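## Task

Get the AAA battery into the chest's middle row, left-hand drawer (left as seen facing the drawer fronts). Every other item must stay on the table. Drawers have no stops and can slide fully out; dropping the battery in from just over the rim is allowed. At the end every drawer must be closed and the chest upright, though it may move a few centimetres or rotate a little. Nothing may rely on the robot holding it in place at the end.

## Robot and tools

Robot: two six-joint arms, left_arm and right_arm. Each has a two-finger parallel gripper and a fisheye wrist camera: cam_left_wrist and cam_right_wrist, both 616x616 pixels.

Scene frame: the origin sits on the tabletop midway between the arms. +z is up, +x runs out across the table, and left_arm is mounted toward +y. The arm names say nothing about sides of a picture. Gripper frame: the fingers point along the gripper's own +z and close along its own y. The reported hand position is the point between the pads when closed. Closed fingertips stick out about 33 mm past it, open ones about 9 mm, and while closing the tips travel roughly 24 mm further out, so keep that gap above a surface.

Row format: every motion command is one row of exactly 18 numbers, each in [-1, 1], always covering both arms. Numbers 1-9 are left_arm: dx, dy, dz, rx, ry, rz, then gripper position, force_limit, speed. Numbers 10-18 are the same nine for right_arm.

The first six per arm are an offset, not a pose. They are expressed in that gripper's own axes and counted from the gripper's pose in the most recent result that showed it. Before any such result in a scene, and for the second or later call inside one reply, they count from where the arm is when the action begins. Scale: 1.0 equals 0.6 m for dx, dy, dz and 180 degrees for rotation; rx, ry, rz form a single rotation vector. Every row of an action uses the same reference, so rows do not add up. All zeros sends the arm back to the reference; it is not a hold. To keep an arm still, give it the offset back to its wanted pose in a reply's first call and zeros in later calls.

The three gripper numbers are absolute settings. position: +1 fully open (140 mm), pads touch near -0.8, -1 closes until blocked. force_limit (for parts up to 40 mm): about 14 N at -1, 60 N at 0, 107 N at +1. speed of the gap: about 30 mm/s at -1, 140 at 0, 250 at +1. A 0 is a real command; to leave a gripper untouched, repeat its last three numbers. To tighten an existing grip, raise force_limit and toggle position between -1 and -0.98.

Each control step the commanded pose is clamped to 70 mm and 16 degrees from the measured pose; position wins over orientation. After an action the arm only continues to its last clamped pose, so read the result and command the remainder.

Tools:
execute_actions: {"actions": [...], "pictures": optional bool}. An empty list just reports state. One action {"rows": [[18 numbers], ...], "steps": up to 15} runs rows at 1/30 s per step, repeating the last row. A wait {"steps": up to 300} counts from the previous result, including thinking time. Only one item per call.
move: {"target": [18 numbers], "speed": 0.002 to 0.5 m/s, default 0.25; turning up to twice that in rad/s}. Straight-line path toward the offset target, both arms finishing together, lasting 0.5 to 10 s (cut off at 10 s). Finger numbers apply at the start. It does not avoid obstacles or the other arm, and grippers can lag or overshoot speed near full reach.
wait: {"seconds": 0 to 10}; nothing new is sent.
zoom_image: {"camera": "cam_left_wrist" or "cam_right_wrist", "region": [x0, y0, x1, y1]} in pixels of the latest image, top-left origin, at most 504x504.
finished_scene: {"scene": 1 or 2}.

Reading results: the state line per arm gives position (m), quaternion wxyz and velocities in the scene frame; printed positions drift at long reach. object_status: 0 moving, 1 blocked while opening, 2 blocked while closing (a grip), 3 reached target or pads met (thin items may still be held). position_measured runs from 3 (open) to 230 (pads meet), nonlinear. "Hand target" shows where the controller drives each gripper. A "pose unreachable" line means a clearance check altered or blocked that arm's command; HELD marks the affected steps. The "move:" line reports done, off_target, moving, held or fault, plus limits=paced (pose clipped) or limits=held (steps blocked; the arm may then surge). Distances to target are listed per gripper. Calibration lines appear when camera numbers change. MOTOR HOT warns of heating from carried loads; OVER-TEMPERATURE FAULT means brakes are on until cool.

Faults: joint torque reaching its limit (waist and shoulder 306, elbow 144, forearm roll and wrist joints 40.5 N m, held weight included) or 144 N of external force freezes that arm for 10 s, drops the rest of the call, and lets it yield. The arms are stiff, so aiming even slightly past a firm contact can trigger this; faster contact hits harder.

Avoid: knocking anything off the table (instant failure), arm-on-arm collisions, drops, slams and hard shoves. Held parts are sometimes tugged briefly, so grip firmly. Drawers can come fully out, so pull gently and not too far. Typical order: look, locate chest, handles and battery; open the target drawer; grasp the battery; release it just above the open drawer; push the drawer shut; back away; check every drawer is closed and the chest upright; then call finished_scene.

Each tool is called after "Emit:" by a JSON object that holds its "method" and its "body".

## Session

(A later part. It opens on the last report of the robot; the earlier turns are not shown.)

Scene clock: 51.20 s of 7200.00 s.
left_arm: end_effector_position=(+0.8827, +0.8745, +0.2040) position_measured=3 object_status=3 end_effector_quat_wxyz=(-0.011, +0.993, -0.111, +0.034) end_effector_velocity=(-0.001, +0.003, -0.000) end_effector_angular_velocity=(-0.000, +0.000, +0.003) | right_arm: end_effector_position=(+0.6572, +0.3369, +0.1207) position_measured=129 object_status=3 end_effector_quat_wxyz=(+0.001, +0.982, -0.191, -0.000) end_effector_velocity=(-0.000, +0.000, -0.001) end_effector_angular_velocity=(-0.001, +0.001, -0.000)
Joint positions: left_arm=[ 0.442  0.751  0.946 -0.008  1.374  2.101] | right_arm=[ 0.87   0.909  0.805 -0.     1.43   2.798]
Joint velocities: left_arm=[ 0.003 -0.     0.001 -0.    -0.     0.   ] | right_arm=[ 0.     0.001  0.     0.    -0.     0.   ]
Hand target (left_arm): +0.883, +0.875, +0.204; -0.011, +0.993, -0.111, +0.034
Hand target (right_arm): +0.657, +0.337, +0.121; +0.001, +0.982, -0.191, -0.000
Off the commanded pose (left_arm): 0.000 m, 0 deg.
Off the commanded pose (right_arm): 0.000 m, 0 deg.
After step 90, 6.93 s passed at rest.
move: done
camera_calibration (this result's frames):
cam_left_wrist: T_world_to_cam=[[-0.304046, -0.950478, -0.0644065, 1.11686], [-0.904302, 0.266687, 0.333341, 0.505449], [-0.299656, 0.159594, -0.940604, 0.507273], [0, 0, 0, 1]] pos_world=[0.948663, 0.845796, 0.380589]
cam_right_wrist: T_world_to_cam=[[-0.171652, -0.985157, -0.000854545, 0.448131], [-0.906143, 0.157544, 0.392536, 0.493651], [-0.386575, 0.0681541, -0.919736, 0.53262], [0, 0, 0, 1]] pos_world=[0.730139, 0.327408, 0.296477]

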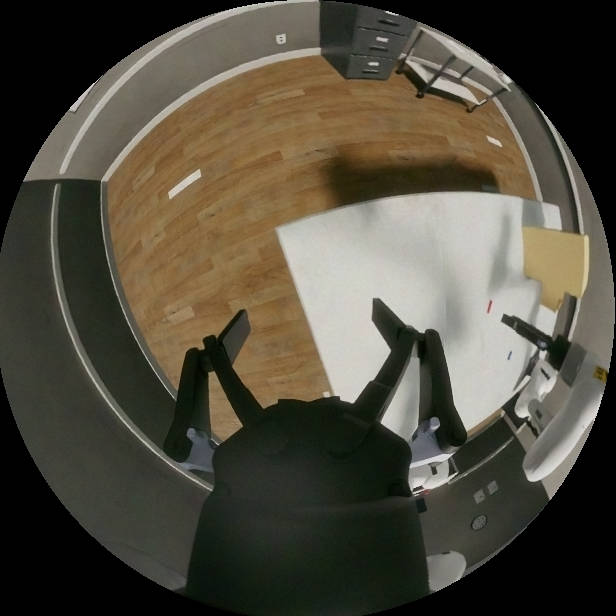

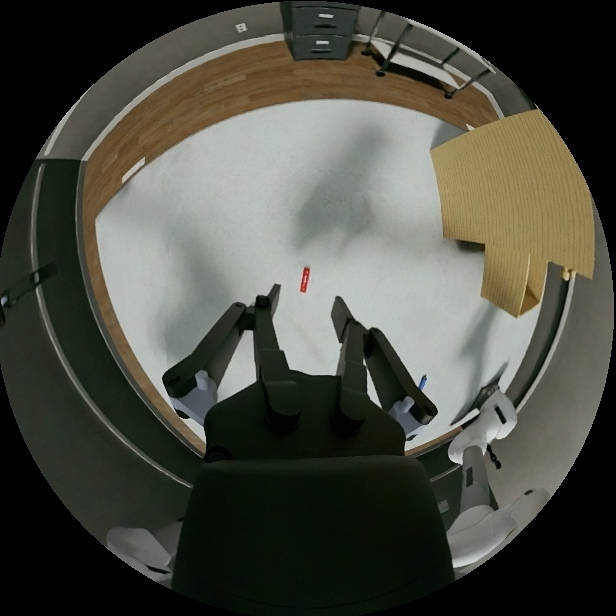

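Emit:
{"method": "move", "body": {"target": [0,0,0,0,0,0,1,0,0,0.004,-0.003,0.142,0,0,0,-0.3,0,0], "speed": 0.12}}

Emit:
{"method": "move", "body": {"target": [0,0,0,0,0,0,1,0,0,0,0,0,0,0,0,-1,0,-0.5]}}

Emit:
{"method": "zoom_image", "body": {"camera": "cam_right_wrist", "region": [230, 220, 390, 380]}}

Scene clock: 55.50 s of 7200.00 s.
left_arm: end_effector_position=(+0.8827, +0.8745, +0.2040) position_measured=3 object_status=3 end_effector_quat_wxyz=(-0.011, +0.993, -0.111, +0.034) end_effector_velocity=(-0.000, +0.002, +0.000) end_effector_angular_velocity=(+0.000, -0.001, +0.002) | right_arm: end_effector_position=(+0.6599, +0.3376, +0.0354) position_measured=167 object_status=3 end_effector_quat_wxyz=(+0.001, +0.982, -0.191, -0.000) end_effector_velocity=(+0.000, -0.001, -0.001) end_effector_angular_velocity=(-0.001, +0.000, -0.001)
Joint positions: left_arm=[ 0.442  0.751  0.946 -0.008  1.374  2.101] | right_arm=[ 0.869  0.951  0.881 -0.     1.312  2.796]
Joint velocities: left_arm=[ 0.002 -0.    -0.    -0.    -0.     0.   ] | right_arm=[-0.001 -0.     0.001 -0.    -0.     0.   ]
Hand target (left_arm): +0.883, +0.875, +0.204; -0.011, +0.993, -0.111, +0.034
Hand target (right_arm): +0.660, +0.338, +0.035; +0.001, +0.982, -0.191, -0.000
Off the commanded pose (left_arm): 0.000 m, 0 deg.
Off the commanded pose (right_arm): 0.000 m, 0 deg.
After step 90, 0.30 s passed at rest.
move: done
camera_calibration (this result's frames):
cam_left_wrist: T_world_to_cam=[[-0.304046, -0.950478, -0.0644066, 1.11686], [-0.904302, 0.266687, 0.333341, 0.505449], [-0.299657, 0.159594, -0.940604, 0.507273], [0, 0, 0, 1]] pos_world=[0.948663, 0.845796, 0.380589]
cam_right_wrist: T_world_to_cam=[[-0.17147, -0.985189, -0.000805501, 0.449068], [-0.906161, 0.157394, 0.392556, 0.529523], [-0.386615, 0.0680415, -0.919728, 0.455244], [0, 0, 0, 1]] pos_world=[0.732839, 0.328097, 0.211195]

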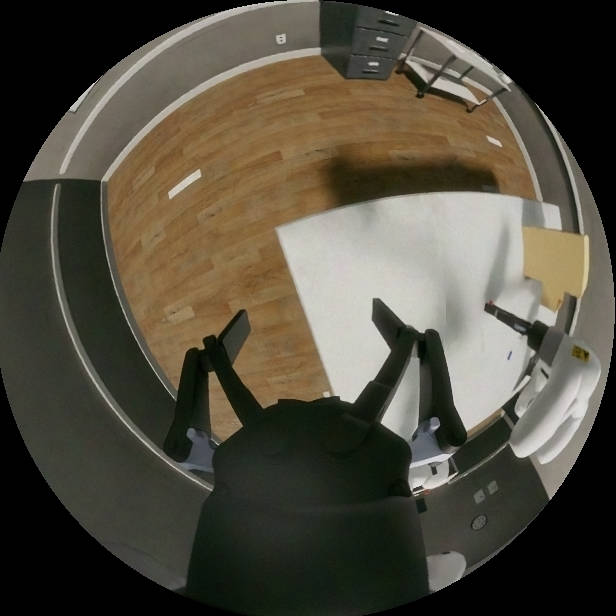

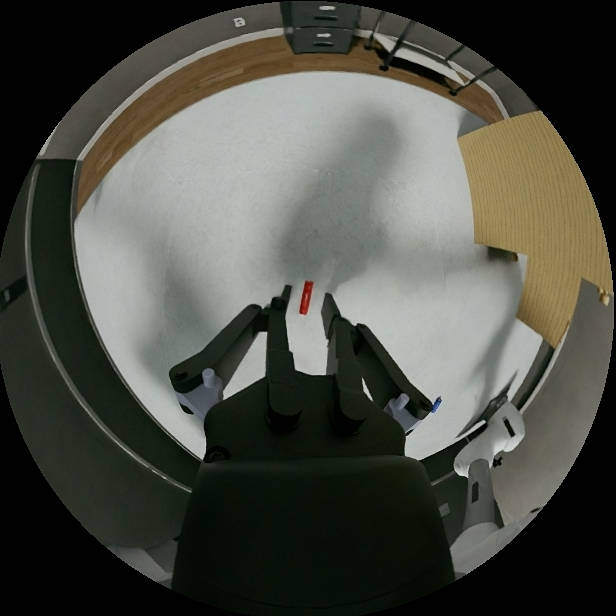

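Scene clock: 56.13 s of 7200.00 s.
left_arm: end_effector_position=(+0.8827, +0.8745, +0.2040) position_measured=3 object_status=3 end_effector_quat_wxyz=(-0.011, +0.993, -0.111, +0.034) end_effector_velocity=(+0.000, -0.000, -0.001) end_effector_angular_velocity=(-0.000, +0.000, -0.000) | right_arm: end_effector_position=(+0.6600, +0.3377, +0.0357) position_measured=220 object_status=2 end_effector_quat_wxyz=(+0.001, +0.982, -0.191, -0.000) end_effector_velocity=(-0.001, -0.002, -0.003) end_effector_angular_velocity=(-0.004, +0.004, -0.000)
Joint positions: left_arm=[ 0.442  0.751  0.946 -0.008  1.374  2.101] | right_arm=[ 0.869  0.951  0.881 -0.     1.312  2.796]
Joint velocities: left_arm=[-0.  0.  0. -0. -0. -0.] | right_arm=[-0.     0.001  0.003  0.     0.001 -0.   ]
Hand target (left_arm): +0.883, +0.875, +0.204; -0.011, +0.993, -0.111, +0.034
Hand target (right_arm): +0.660, +0.338, +0.035; +0.001, +0.982, -0.191, -0.000
Off the commanded pose (left_arm): 0.000 m, 0 deg.
Off the commanded pose (right_arm): 0.000 m, 0 deg.
move: done
camera_calibration (this result's frames):
cam_left_wrist: T_world_to_cam=[[-0.304046, -0.950478, -0.0644065, 1.11686], [-0.904302, 0.266687, 0.333341, 0.50545], [-0.299656, 0.159594, -0.940604, 0.507273], [0, 0, 0, 1]] pos_world=[0.948663, 0.845796, 0.380589]
cam_right_wrist: T_world_to_cam=[[-0.17147, -0.985189, -0.00124984, 0.44923], [-0.906297, 0.157241, 0.392301, 0.529635], [-0.386294, 0.0684005, -0.919836, 0.45524], [0, 0, 0, 1]] pos_world=[0.732892, 0.328157, 0.211531]

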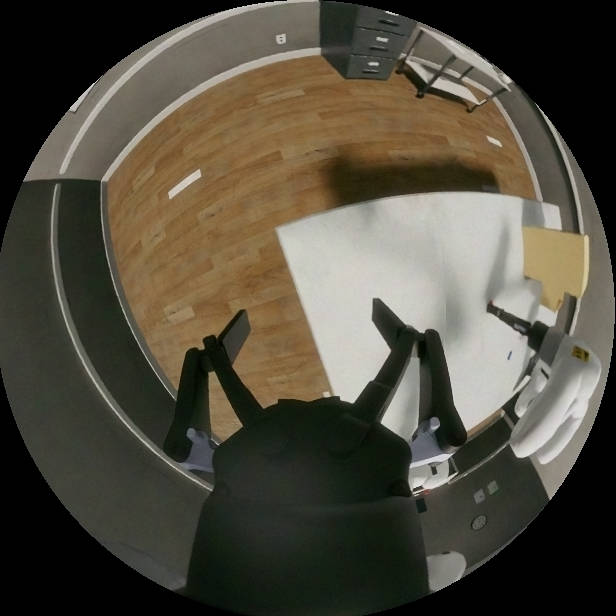

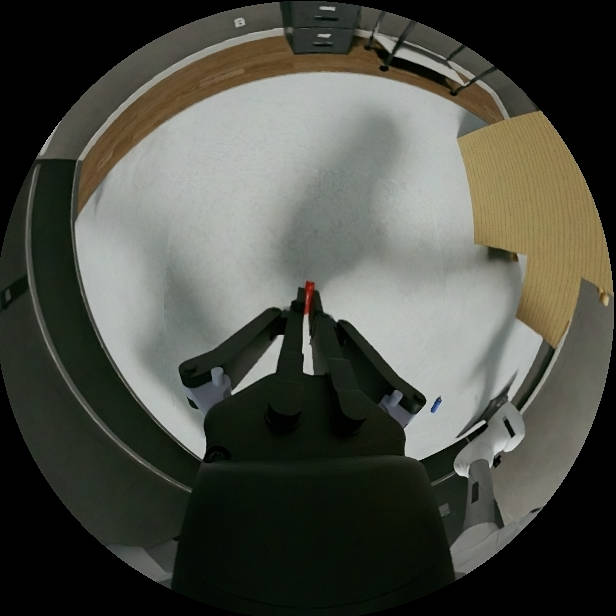

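Region (230, 220, 390, 380) of cam_right_wrist's 616x616 image, scaled by 3.150, with more detail than that image has.

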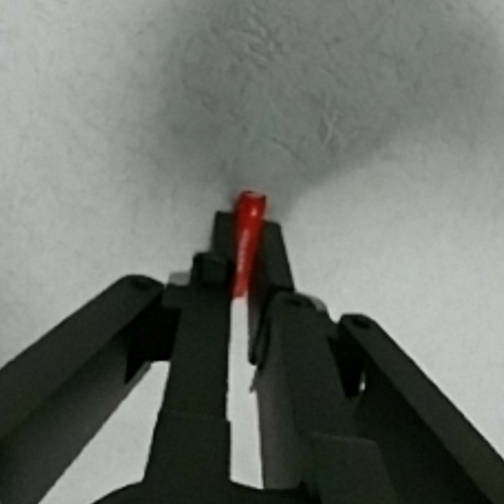

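Emit:
{"method": "move", "body": {"target": [0,0,0,0,0,0,1,0,0,-0.068,0.097,-0.407,0,0,0,-1,0,-0.5]}}

Emit:
{"method": "move", "body": {"target": [0,0,0,0,0,0,1,0,0,0.184,0.521,0.017,0.054,0.276,-0.114,-1,0,-0.5]}}

Scene clock: 62.53 s of 7200.00 s.
left_arm: end_effector_position=(+0.8827, +0.8745, +0.2040) position_measured=3 object_status=3 end_effector_quat_wxyz=(-0.011, +0.993, -0.111, +0.034) end_effector_velocity=(-0.000, -0.000, -0.000) end_effector_angular_velocity=(-0.000, +0.001, +0.000) | right_arm: end_effector_position=(+0.6009, +0.2993, +0.2802) position_measured=220 object_status=2 end_effector_quat_wxyz=(+0.001, +0.982, -0.191, -0.000) end_effector_velocity=(+0.000, -0.000, -0.000) end_effector_angular_velocity=(-0.001, +0.000, -0.000)
Joint positions: left_arm=[ 0.442  0.751  0.946 -0.008  1.374  2.101] | right_arm=[ 0.888  0.741  0.825 -0.     1.578  2.815]
Joint velocities: left_arm=[ 0.    -0.     0.001 -0.     0.    -0.   ] | right_arm=[-0.     0.    -0.    -0.     0.001 -0.   ]
Hand target (left_arm): +0.883, +0.875, +0.204; -0.011, +0.993, -0.111, +0.034
Hand target (right_arm): +0.601, +0.299, +0.280; +0.001, +0.982, -0.191, -0.000
Off the commanded pose (left_arm): 0.000 m, 0 deg.
Off the commanded pose (right_arm): 0.000 m, 0 deg.
After step 90, 2.03 s passed at rest.
move: done
camera_calibration (this result's frames):
cam_left_wrist: T_world_to_cam=[[-0.304046, -0.950478, -0.0644064, 1.11686], [-0.904302, 0.266687, 0.333341, 0.505449], [-0.299657, 0.159594, -0.940604, 0.507273], [0, 0, 0, 1]] pos_world=[0.948663, 0.845796, 0.380589]
cam_right_wrist: T_world_to_cam=[[-0.171851, -0.985122, -0.00117798, 0.401689], [-0.906239, 0.157621, 0.392284, 0.38609], [-0.386262, 0.0684821, -0.919843, 0.659813], [0, 0, 0, 1]] pos_world=[0.673782, 0.289672, 0.45594]

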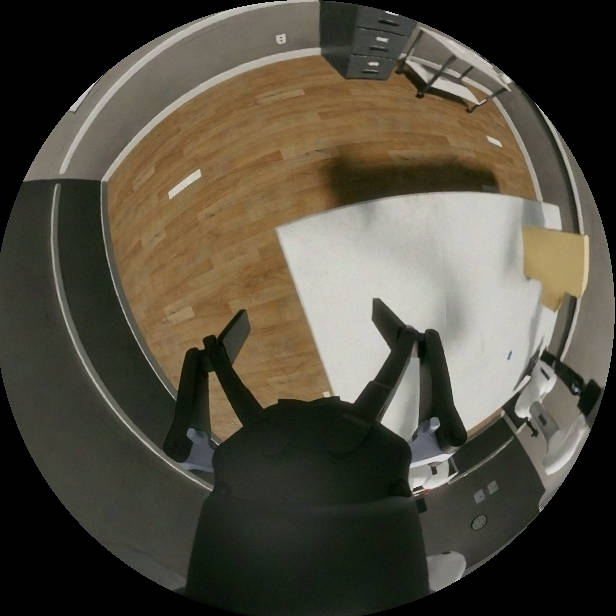

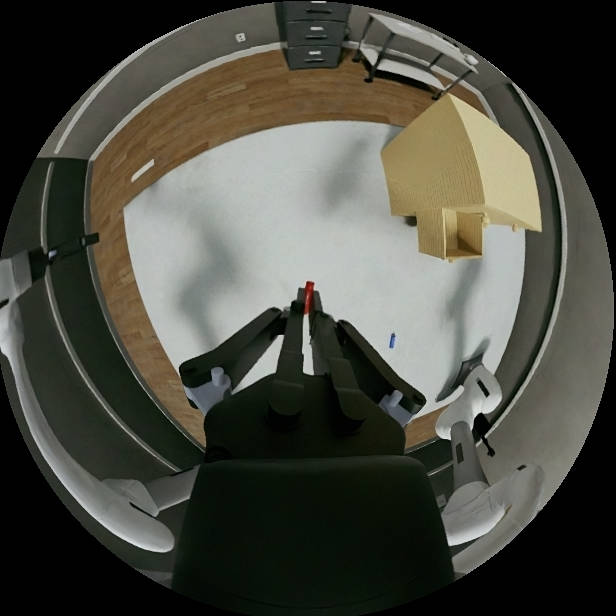

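Scene clock: 64.83 s of 7200.00 s.
left_arm: end_effector_position=(+0.8827, +0.8745, +0.2040) position_measured=3 object_status=3 end_effector_quat_wxyz=(-0.011, +0.993, -0.111, +0.034) end_effector_velocity=(+0.000, -0.000, +0.001) end_effector_angular_velocity=(-0.000, +0.000, -0.000) | right_arm: end_effector_position=(+0.5862, -0.0315, +0.2710) position_measured=220 object_status=2 end_effector_quat_wxyz=(+0.000, +0.905, +0.000, +0.425) end_effector_velocity=(-0.001, +0.001, -0.000) end_effector_angular_velocity=(-0.001, -0.001, +0.002)
Joint positions: left_arm=[ 0.442  0.751  0.946 -0.008  1.374  2.101] | right_arm=[ 0.868  0.111  1.996 -1.105  0.697  3.182]
Joint velocities: left_arm=[-0.    -0.    -0.001  0.     0.001 -0.   ] | right_arm=[ 0.003 -0.     0.001 -0.002  0.     0.002]
Hand target (left_arm): +0.883, +0.875, +0.204; -0.011, +0.993, -0.111, +0.034
Hand target (right_arm): +0.586, -0.031, +0.271; +0.000, +0.905, +0.000, +0.425
Off the commanded pose (left_arm): 0.000 m, 0 deg.
Off the commanded pose (right_arm): 0.001 m, 0 deg.
move: done
camera_calibration (this result's frames):
cam_left_wrist: T_world_to_cam=[[-0.304046, -0.950478, -0.0644064, 1.11686], [-0.904302, 0.266687, 0.333341, 0.50545], [-0.299656, 0.159594, -0.940604, 0.507273], [0, 0, 0, 1]] pos_world=[0.948663, 0.845796, 0.380589]
cam_right_wrist: T_world_to_cam=[[0.136387, -0.977676, 0.159841, -0.150829], [-0.876003, -0.194369, -0.441405, 0.625659], [0.462619, -0.0798195, -0.882957, 0.156058], [0, 0, 0, 1]] pos_world=[0.496455, -0.0133963, 0.438071]

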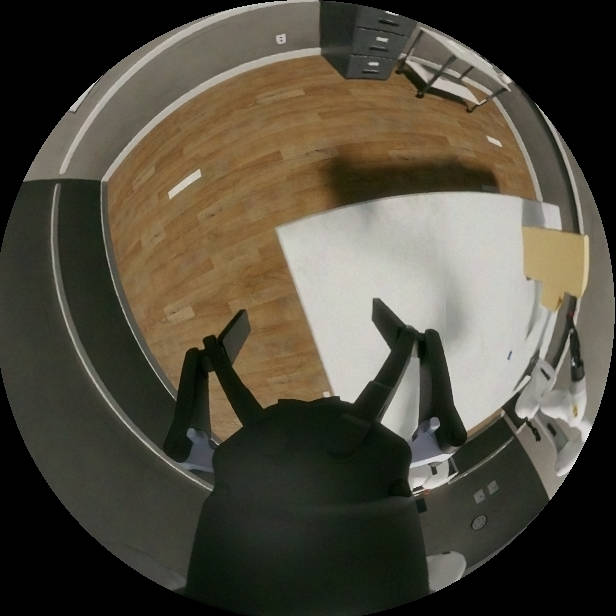

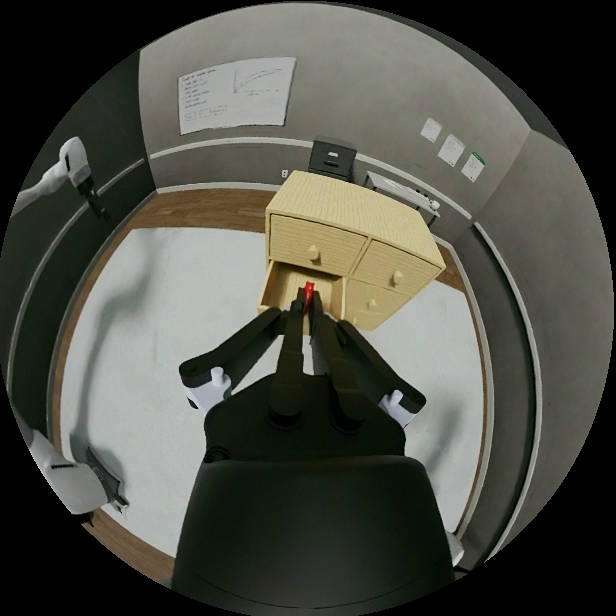

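Emit:
{"method": "move", "body": {"target": [0,0,0,0,0,0,1,0,0,0.0105,0,0.117,0,0,0,-1,0,-0.5], "speed": 0.08}}

Emit:
{"method": "zoom_image", "body": {"camera": "cam_right_wrist", "region": [210, 180, 410, 380]}}

Scene clock: 67.67 s of 7200.00 s.
left_arm: end_effector_position=(+0.8827, +0.8745, +0.2040) position_measured=3 object_status=3 end_effector_quat_wxyz=(-0.011, +0.993, -0.111, +0.034) end_effector_velocity=(+0.000, +0.000, +0.001) end_effector_angular_velocity=(+0.000, -0.001, +0.000) | right_arm: end_effector_position=(+0.6442, -0.0316, +0.2309) position_measured=220 object_status=2 end_effector_quat_wxyz=(+0.000, +0.905, +0.000, +0.425) end_effector_velocity=(-0.000, -0.000, +0.001) end_effector_angular_velocity=(+0.001, -0.001, +0.000)
Joint positions: left_arm=[ 0.442  0.751  0.946 -0.008  1.374  2.101] | right_arm=[ 0.795  0.205  1.967 -1.19   0.613  3.238]
Joint velocities: left_arm=[ 0.    -0.    -0.001 -0.     0.001 -0.   ] | right_arm=[ 0.    -0.001  0.    -0.    -0.     0.   ]
Hand target (left_arm): +0.883, +0.875, +0.204; -0.011, +0.993, -0.111, +0.034
Hand target (right_arm): +0.644, -0.032, +0.231; +0.000, +0.905, +0.000, +0.425
Off the commanded pose (left_arm): 0.000 m, 0 deg.
Off the commanded pose (right_arm): 0.000 m, 0 deg.
move: done
camera_calibration (this result's frames):
cam_left_wrist: T_world_to_cam=[[-0.304046, -0.950478, -0.0644066, 1.11686], [-0.904302, 0.266687, 0.333341, 0.505449], [-0.299656, 0.159594, -0.940604, 0.507272], [0, 0, 0, 1]] pos_world=[0.948663, 0.845796, 0.380589]
cam_right_wrist: T_world_to_cam=[[0.136468, -0.977642, 0.159978, -0.152434], [-0.875963, -0.194508, -0.441425, 0.658714], [0.462672, -0.0798945, -0.882922, 0.093748], [0, 0, 0, 1]] pos_world=[0.554437, -0.0134106, 0.397931]

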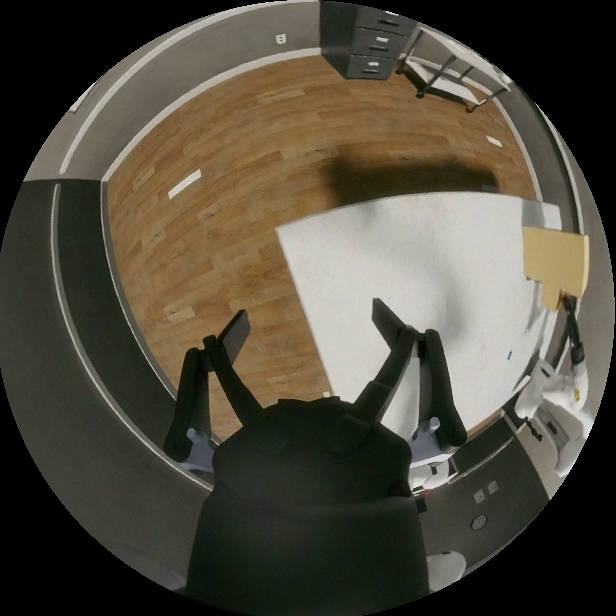

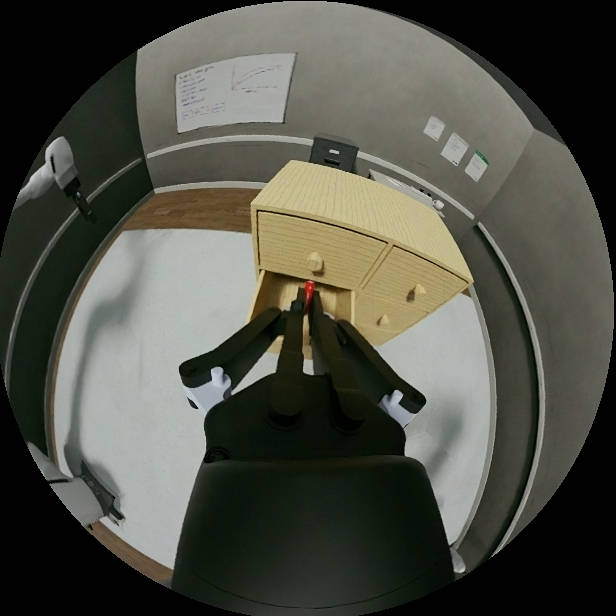

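Region (210, 180, 410, 380) of cam_right_wrist's 616x616 image, scaled by 2.520, with more detail than that image has.

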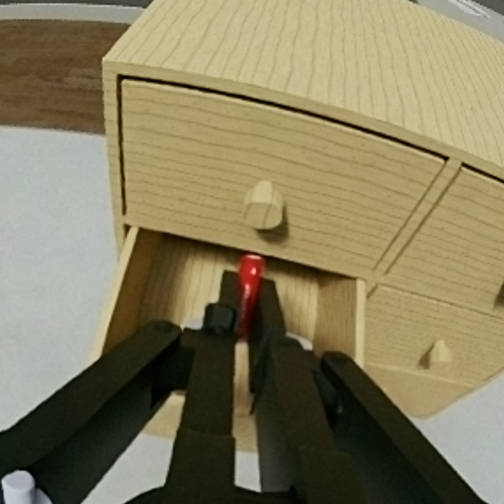

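Well inside; release, back off.

Emit:
{"method": "move", "body": {"target": [0,0,0,0,0,0,1,0,0,0,0,0,0,0,0,-0.2,0,0]}}

Emit:
{"method": "move", "body": {"target": [0,0,0,0,0,0,1,0,0,-0.048,0,-0.122,0,0,0,-0.2,0,0]}}

Emit:
{"method": "zoom_image", "body": {"camera": "cam_right_wrist", "region": [210, 180, 410, 380]}}

Scene clock: 70.07 s of 7200.00 s.
left_arm: end_effector_position=(+0.8827, +0.8745, +0.2040) position_measured=3 object_status=3 end_effector_quat_wxyz=(-0.011, +0.993, -0.111, +0.034) end_effector_velocity=(-0.000, +0.002, +0.000) end_effector_angular_velocity=(+0.000, -0.001, +0.002) | right_arm: end_effector_position=(+0.6442, -0.0316, +0.2309) position_measured=154 object_status=3 end_effector_quat_wxyz=(+0.000, +0.905, +0.000, +0.425) end_effector_velocity=(-0.000, -0.000, +0.001) end_effector_angular_velocity=(+0.000, -0.000, +0.000)
Joint positions: left_arm=[ 0.442  0.751  0.946 -0.008  1.374  2.101] | right_arm=[ 0.795  0.205  1.967 -1.19   0.613  3.238]
Joint velocities: left_arm=[ 0.002 -0.    -0.001  0.    -0.    -0.   ] | right_arm=[ 0.    -0.001 -0.     0.     0.    -0.   ]
Hand target (left_arm): +0.883, +0.875, +0.204; -0.011, +0.993, -0.111, +0.034
Hand target (right_arm): +0.644, -0.032, +0.231; +0.000, +0.905, +0.000, +0.425
Off the commanded pose (left_arm): 0.000 m, 0 deg.
Off the commanded pose (right_arm): 0.000 m, 0 deg.
move: done
camera_calibration (this result's frames):
cam_left_wrist: T_world_to_cam=[[-0.304046, -0.950478, -0.0644064, 1.11686], [-0.904302, 0.266687, 0.333341, 0.505449], [-0.299657, 0.159594, -0.940604, 0.507273], [0, 0, 0, 1]] pos_world=[0.948663, 0.845796, 0.380589]
cam_right_wrist: T_world_to_cam=[[0.136463, -0.977642, 0.159983, -0.152437], [-0.875965, -0.194506, -0.441422, 0.658717], [0.46267, -0.0799014, -0.882922, 0.0937395], [0, 0, 0, 1]] pos_world=[0.554444, -0.0134143, 0.397924]

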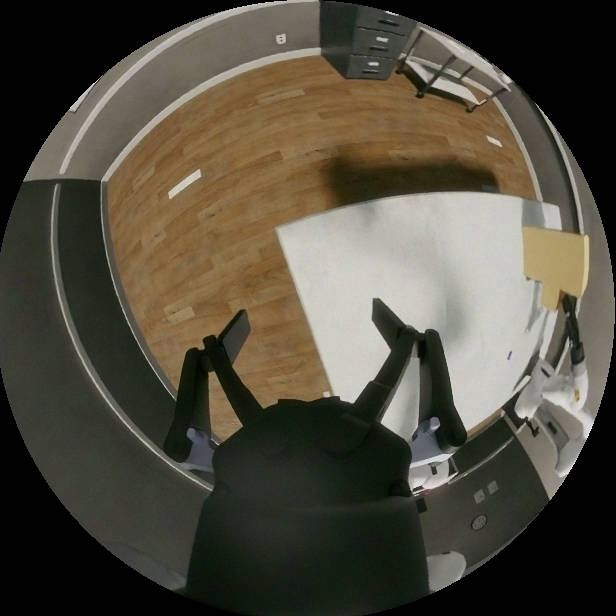

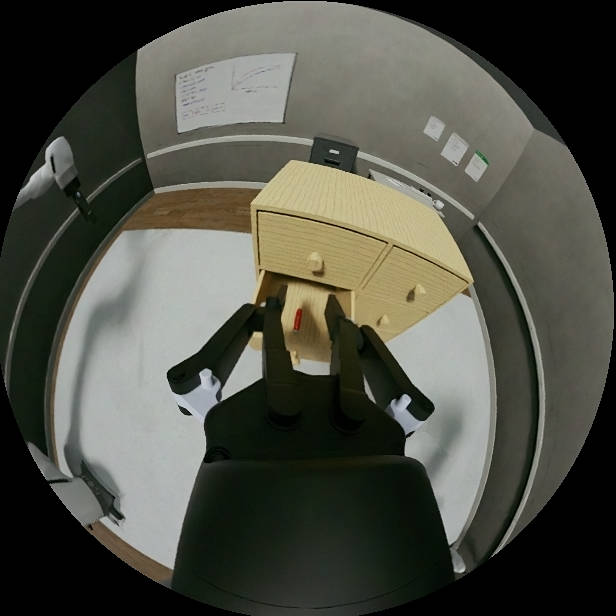

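Scene clock: 70.80 s of 7200.00 s.
left_arm: end_effector_position=(+0.8827, +0.8745, +0.2040) position_measured=3 object_status=3 end_effector_quat_wxyz=(-0.011, +0.993, -0.111, +0.034) end_effector_velocity=(-0.001, +0.001, -0.000) end_effector_angular_velocity=(-0.000, +0.001, +0.001) | right_arm: end_effector_position=(+0.5696, -0.0315, +0.2556) position_measured=154 object_status=3 end_effector_quat_wxyz=(+0.000, +0.905, +0.000, +0.425) end_effector_velocity=(-0.000, +0.001, -0.002) end_effector_angular_velocity=(-0.002, +0.001, +0.001)
Joint positions: left_arm=[ 0.442  0.751  0.946 -0.008  1.374  2.101] | right_arm=[ 0.891  0.11   2.029 -1.138  0.7    3.241]
Joint velocities: left_arm=[ 0.001 -0.     0.     0.     0.    -0.   ] | right_arm=[ 0.001  0.002 -0.     0.     0.001 -0.   ]
Hand target (left_arm): +0.883, +0.875, +0.204; -0.011, +0.993, -0.111, +0.034
Hand target (right_arm): +0.570, -0.031, +0.256; +0.000, +0.905, +0.000, +0.425
Off the commanded pose (left_arm): 0.000 m, 0 deg.
Off the commanded pose (right_arm): 0.000 m, 0 deg.
move: done
camera_calibration (this result's frames):
cam_left_wrist: T_world_to_cam=[[-0.304046, -0.950478, -0.0644065, 1.11686], [-0.904302, 0.266687, 0.333341, 0.505449], [-0.299657, 0.159594, -0.940604, 0.507273], [0, 0, 0, 1]] pos_world=[0.948663, 0.845796, 0.380589]
cam_right_wrist: T_world_to_cam=[[0.136333, -0.9777, 0.159739, -0.146], [-0.876034, -0.194272, -0.441388, 0.60429], [0.462578, -0.0797609, -0.882984, 0.150191], [0, 0, 0, 1]] pos_world=[0.479808, -0.0133678, 0.422664]

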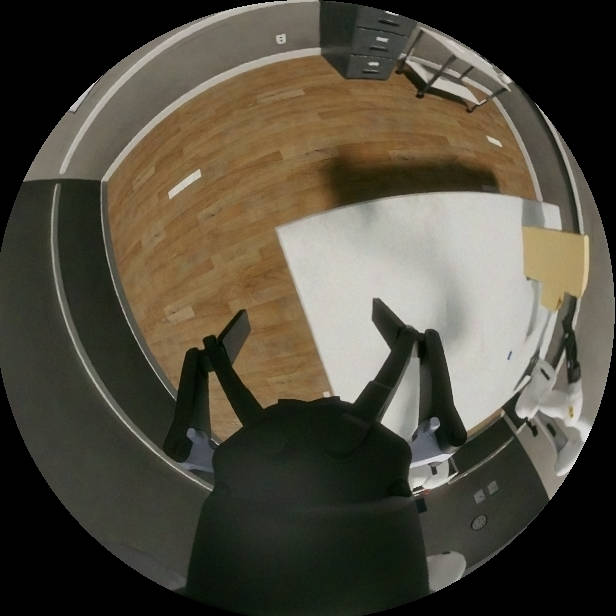

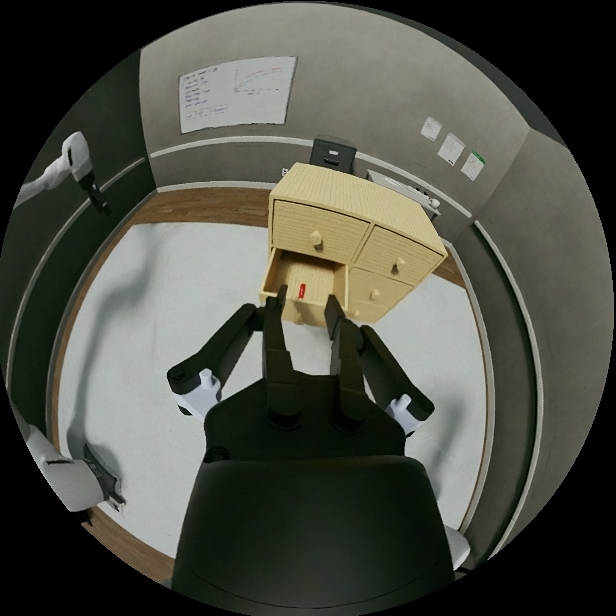

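Region (210, 180, 410, 380) of cam_right_wrist's 616x616 image, scaled by 2.520, with more detail than that image has.

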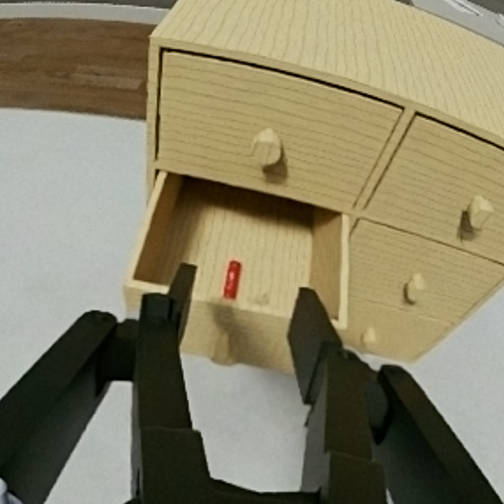

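Emit:
{"method": "move", "body": {"target": [0,0,0,0,0,0,1,0,0,-0.115,-0.002,0.085,0,0,0,-0.2,0,0], "speed": 0.15}}

Emit:
{"method": "move", "body": {"target": [0,0,0,0,0,0,1,0,0,0.128,0.005,0.154,0,0,0,-0.2,0,0], "speed": 0.05}}

Emit:
{"method": "zoom_image", "body": {"camera": "cam_right_wrist", "region": [180, 120, 440, 380]}}

Emit:
{"method": "move", "body": {"target": [0,0,0,0,0,0,1,0,0,0,0,-0.15,0,0,0,-0.2,0,0]}}

Emit:
{"method": "zoom_image", "body": {"camera": "cam_right_wrist", "region": [180, 120, 440, 380]}}

Scene clock: 75.47 s of 7200.00 s.
left_arm: end_effector_position=(+0.8827, +0.8745, +0.2040) position_measured=3 object_status=3 end_effector_quat_wxyz=(-0.011, +0.993, -0.111, +0.034) end_effector_velocity=(-0.001, +0.002, +0.000) end_effector_angular_velocity=(-0.000, -0.000, +0.003) | right_arm: end_effector_position=(+0.5646, -0.0301, +0.1699) position_measured=154 object_status=3 end_effector_quat_wxyz=(+0.000, +0.905, +0.000, +0.425) end_effector_velocity=(-0.000, -0.000, -0.001) end_effector_angular_velocity=(-0.001, +0.001, -0.000)
Joint positions: left_arm=[ 0.442  0.751  0.946 -0.008  1.374  2.101] | right_arm=[ 0.9    0.203  2.109 -1.341  0.65   3.507]
Joint velocities: left_arm=[ 0.003 -0.    -0.    -0.     0.     0.   ] | right_arm=[-0.     0.001  0.001 -0.    -0.     0.   ]
Hand target (left_arm): +0.883, +0.875, +0.204; -0.011, +0.993, -0.111, +0.034
Hand target (right_arm): +0.565, -0.030, +0.170; +0.000, +0.905, +0.000, +0.425
Off the commanded pose (left_arm): 0.000 m, 0 deg.
Off the commanded pose (right_arm): 0.000 m, 0 deg.
After step 90, 0.77 s passed at rest.
move: done
camera_calibration (this result's frames):
cam_left_wrist: T_world_to_cam=[[-0.304046, -0.950478, -0.0644065, 1.11686], [-0.904302, 0.266687, 0.333341, 0.505449], [-0.299657, 0.159594, -0.940604, 0.507273], [0, 0, 0, 1]] pos_world=[0.948663, 0.845796, 0.380589]
cam_right_wrist: T_world_to_cam=[[0.136615, -0.977703, 0.159479, -0.130383], [-0.875972, -0.194408, -0.44145, 0.562367], [0.462611, -0.0793905, -0.882999, 0.0769424], [0, 0, 0, 1]] pos_world=[0.474836, -0.0120392, 0.336991]

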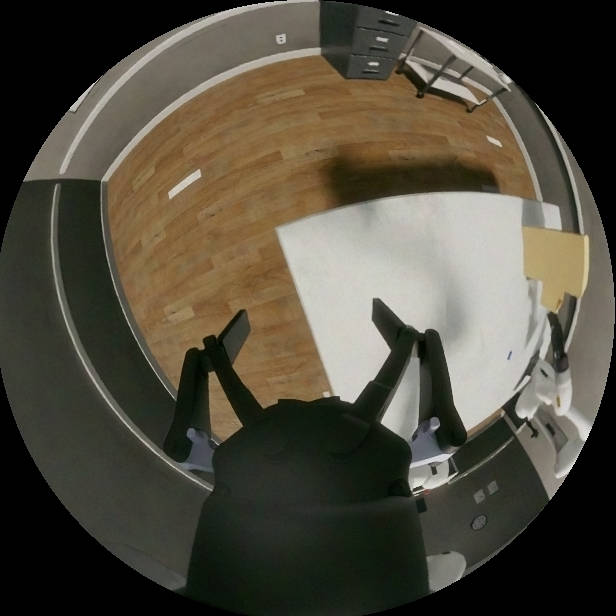

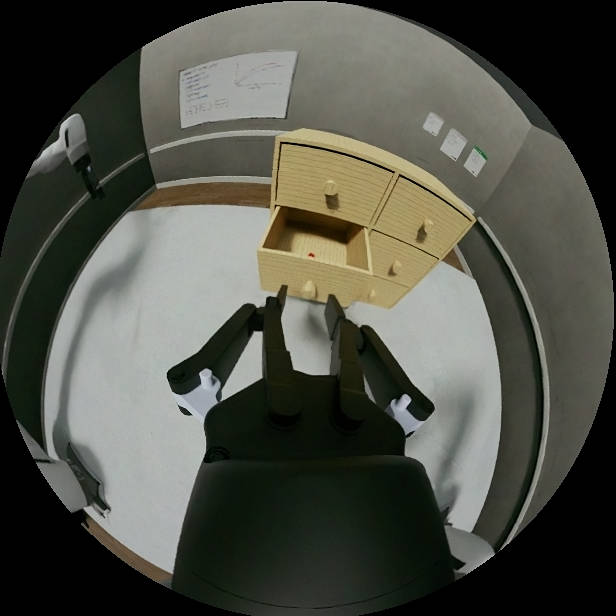

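Scene clock: 78.13 s of 7200.00 s.
left_arm: end_effector_position=(+0.8827, +0.8745, +0.2040) position_measured=3 object_status=3 end_effector_quat_wxyz=(-0.011, +0.993, -0.111, +0.034) end_effector_velocity=(+0.000, +0.000, +0.000) end_effector_angular_velocity=(+0.000, -0.000, +0.000) | right_arm: end_effector_position=(+0.6848, -0.0334, +0.1697) position_measured=154 object_status=3 end_effector_quat_wxyz=(+0.000, +0.905, +0.000, +0.425) end_effector_velocity=(-0.000, +0.000, +0.000) end_effector_angular_velocity=(-0.000, -0.000, +0.001)
Joint positions: left_arm=[ 0.442  0.751  0.946 -0.008  1.374  2.101] | right_arm=[ 0.747  0.307  1.966 -1.35   0.547  3.395]
Joint velocities: left_arm=[ 0. -0. -0.  0.  0. -0.] | right_arm=[ 0. -0. -0.  0.  0. -0.]
Hand target (left_arm): +0.883, +0.875, +0.204; -0.011, +0.993, -0.111, +0.034
Hand target (right_arm): +0.685, -0.033, +0.170; +0.000, +0.905, +0.000, +0.425
Off the commanded pose (left_arm): 0.000 m, 0 deg.
Off the commanded pose (right_arm): 0.000 m, 0 deg.
move: done
camera_calibration (this result's frames):
cam_left_wrist: T_world_to_cam=[[-0.304046, -0.950478, -0.0644065, 1.11686], [-0.904302, 0.266687, 0.333341, 0.505449], [-0.299657, 0.159594, -0.940604, 0.507273], [0, 0, 0, 1]] pos_world=[0.948663, 0.845796, 0.380589]
cam_right_wrist: T_world_to_cam=[[0.136545, -0.977644, 0.159902, -0.149969], [-0.875936, -0.194544, -0.441461, 0.666911], [0.462699, -0.0797847, -0.882918, 0.0208536], [0, 0, 0, 1]] pos_world=[0.595, -0.0152091, 0.336807]

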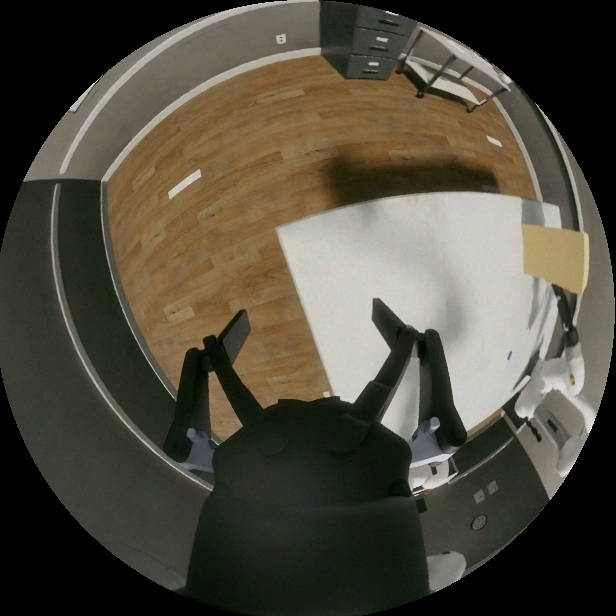

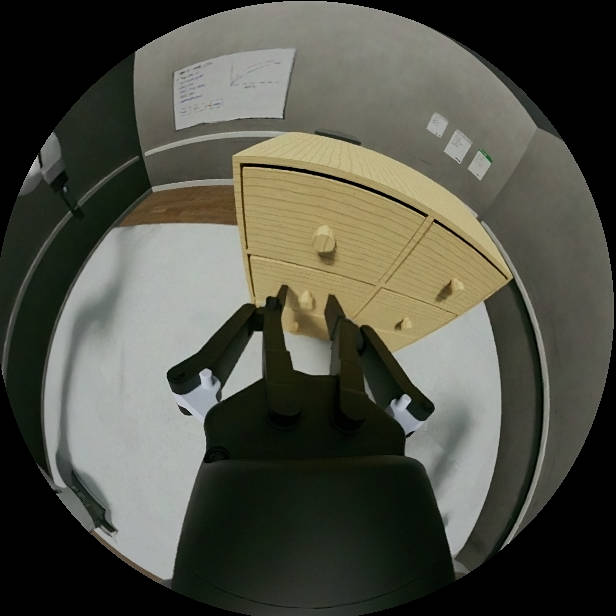

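Region (180, 120, 440, 380) of cam_right_wrist's 616x616 image, scaled by 1.938, with more detail than that image has.

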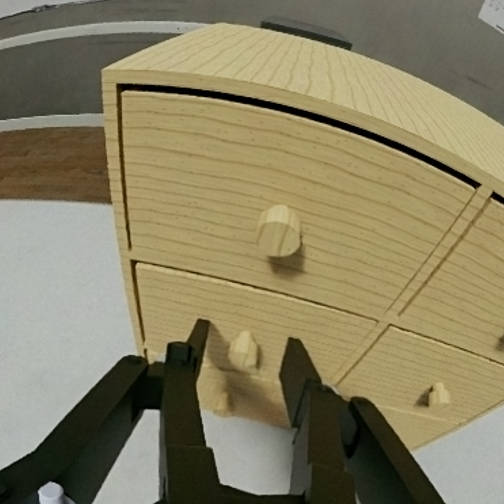

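Scene clock: 78.90 s of 7200.00 s.
left_arm: end_effector_position=(+0.8827, +0.8745, +0.2040) position_measured=3 object_status=3 end_effector_quat_wxyz=(-0.011, +0.993, -0.111, +0.034) end_effector_velocity=(+0.000, +0.000, +0.000) end_effector_angular_velocity=(+0.000, -0.001, +0.000) | right_arm: end_effector_position=(+0.6156, -0.0334, +0.2273) position_measured=154 object_status=3 end_effector_quat_wxyz=(+0.000, +0.905, +0.000, +0.425) end_effector_velocity=(-0.000, +0.000, -0.001) end_effector_angular_velocity=(-0.001, +0.001, +0.000)
Joint positions: left_arm=[ 0.442  0.751  0.946 -0.008  1.374  2.101] | right_arm=[ 0.827  0.179  2.008 -1.203  0.633  3.278]
Joint velocities: left_arm=[-0.     0.    -0.001 -0.     0.    -0.   ] | right_arm=[ 0.001  0.001  0.     0.     0.    -0.001]
Hand target (left_arm): +0.883, +0.875, +0.204; -0.011, +0.993, -0.111, +0.034
Hand target (right_arm): +0.616, -0.033, +0.227; +0.000, +0.905, +0.000, +0.425
Off the commanded pose (left_arm): 0.000 m, 0 deg.
Off the commanded pose (right_arm): 0.000 m, 0 deg.
move: done
camera_calibration (this result's frames):
cam_left_wrist: T_world_to_cam=[[-0.304046, -0.950478, -0.0644064, 1.11686], [-0.904302, 0.266687, 0.333341, 0.505449], [-0.299657, 0.159594, -0.940604, 0.507273], [0, 0, 0, 1]] pos_world=[0.948663, 0.845796, 0.380589]
cam_right_wrist: T_world_to_cam=[[0.136419, -0.977664, 0.159881, -0.149664], [-0.876048, -0.194407, -0.441299, 0.631737], [0.462525, -0.0798621, -0.883002, 0.103793], [0, 0, 0, 1]] pos_world=[0.525843, -0.0152181, 0.394363]

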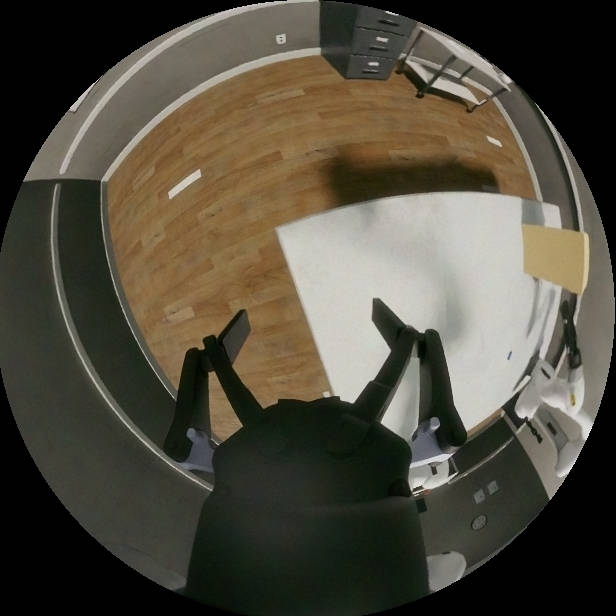

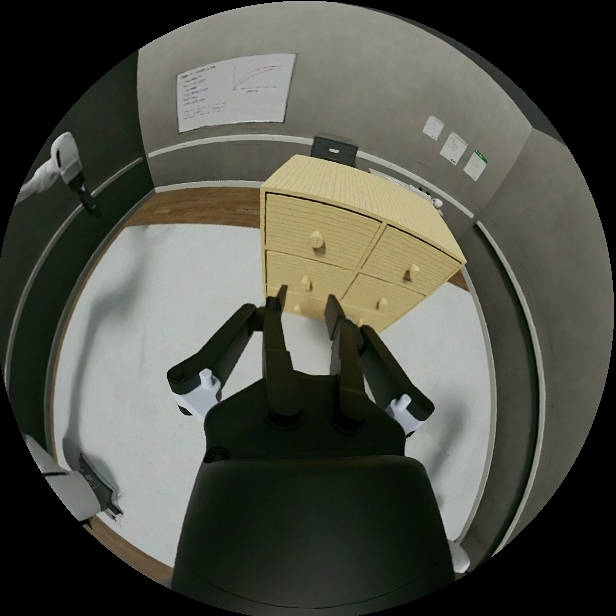

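Region (180, 120, 440, 380) of cam_right_wrist's 616x616 image, scaled by 1.938, with more detail than that image has.

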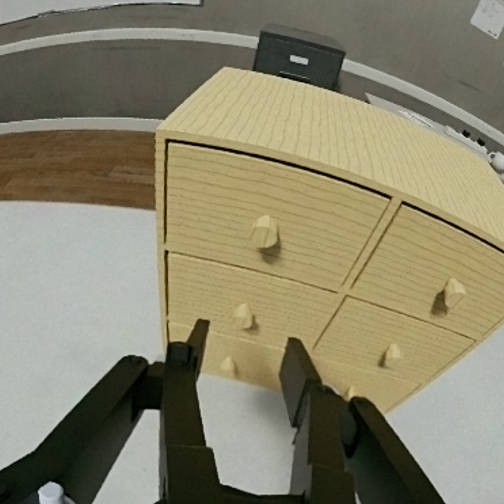

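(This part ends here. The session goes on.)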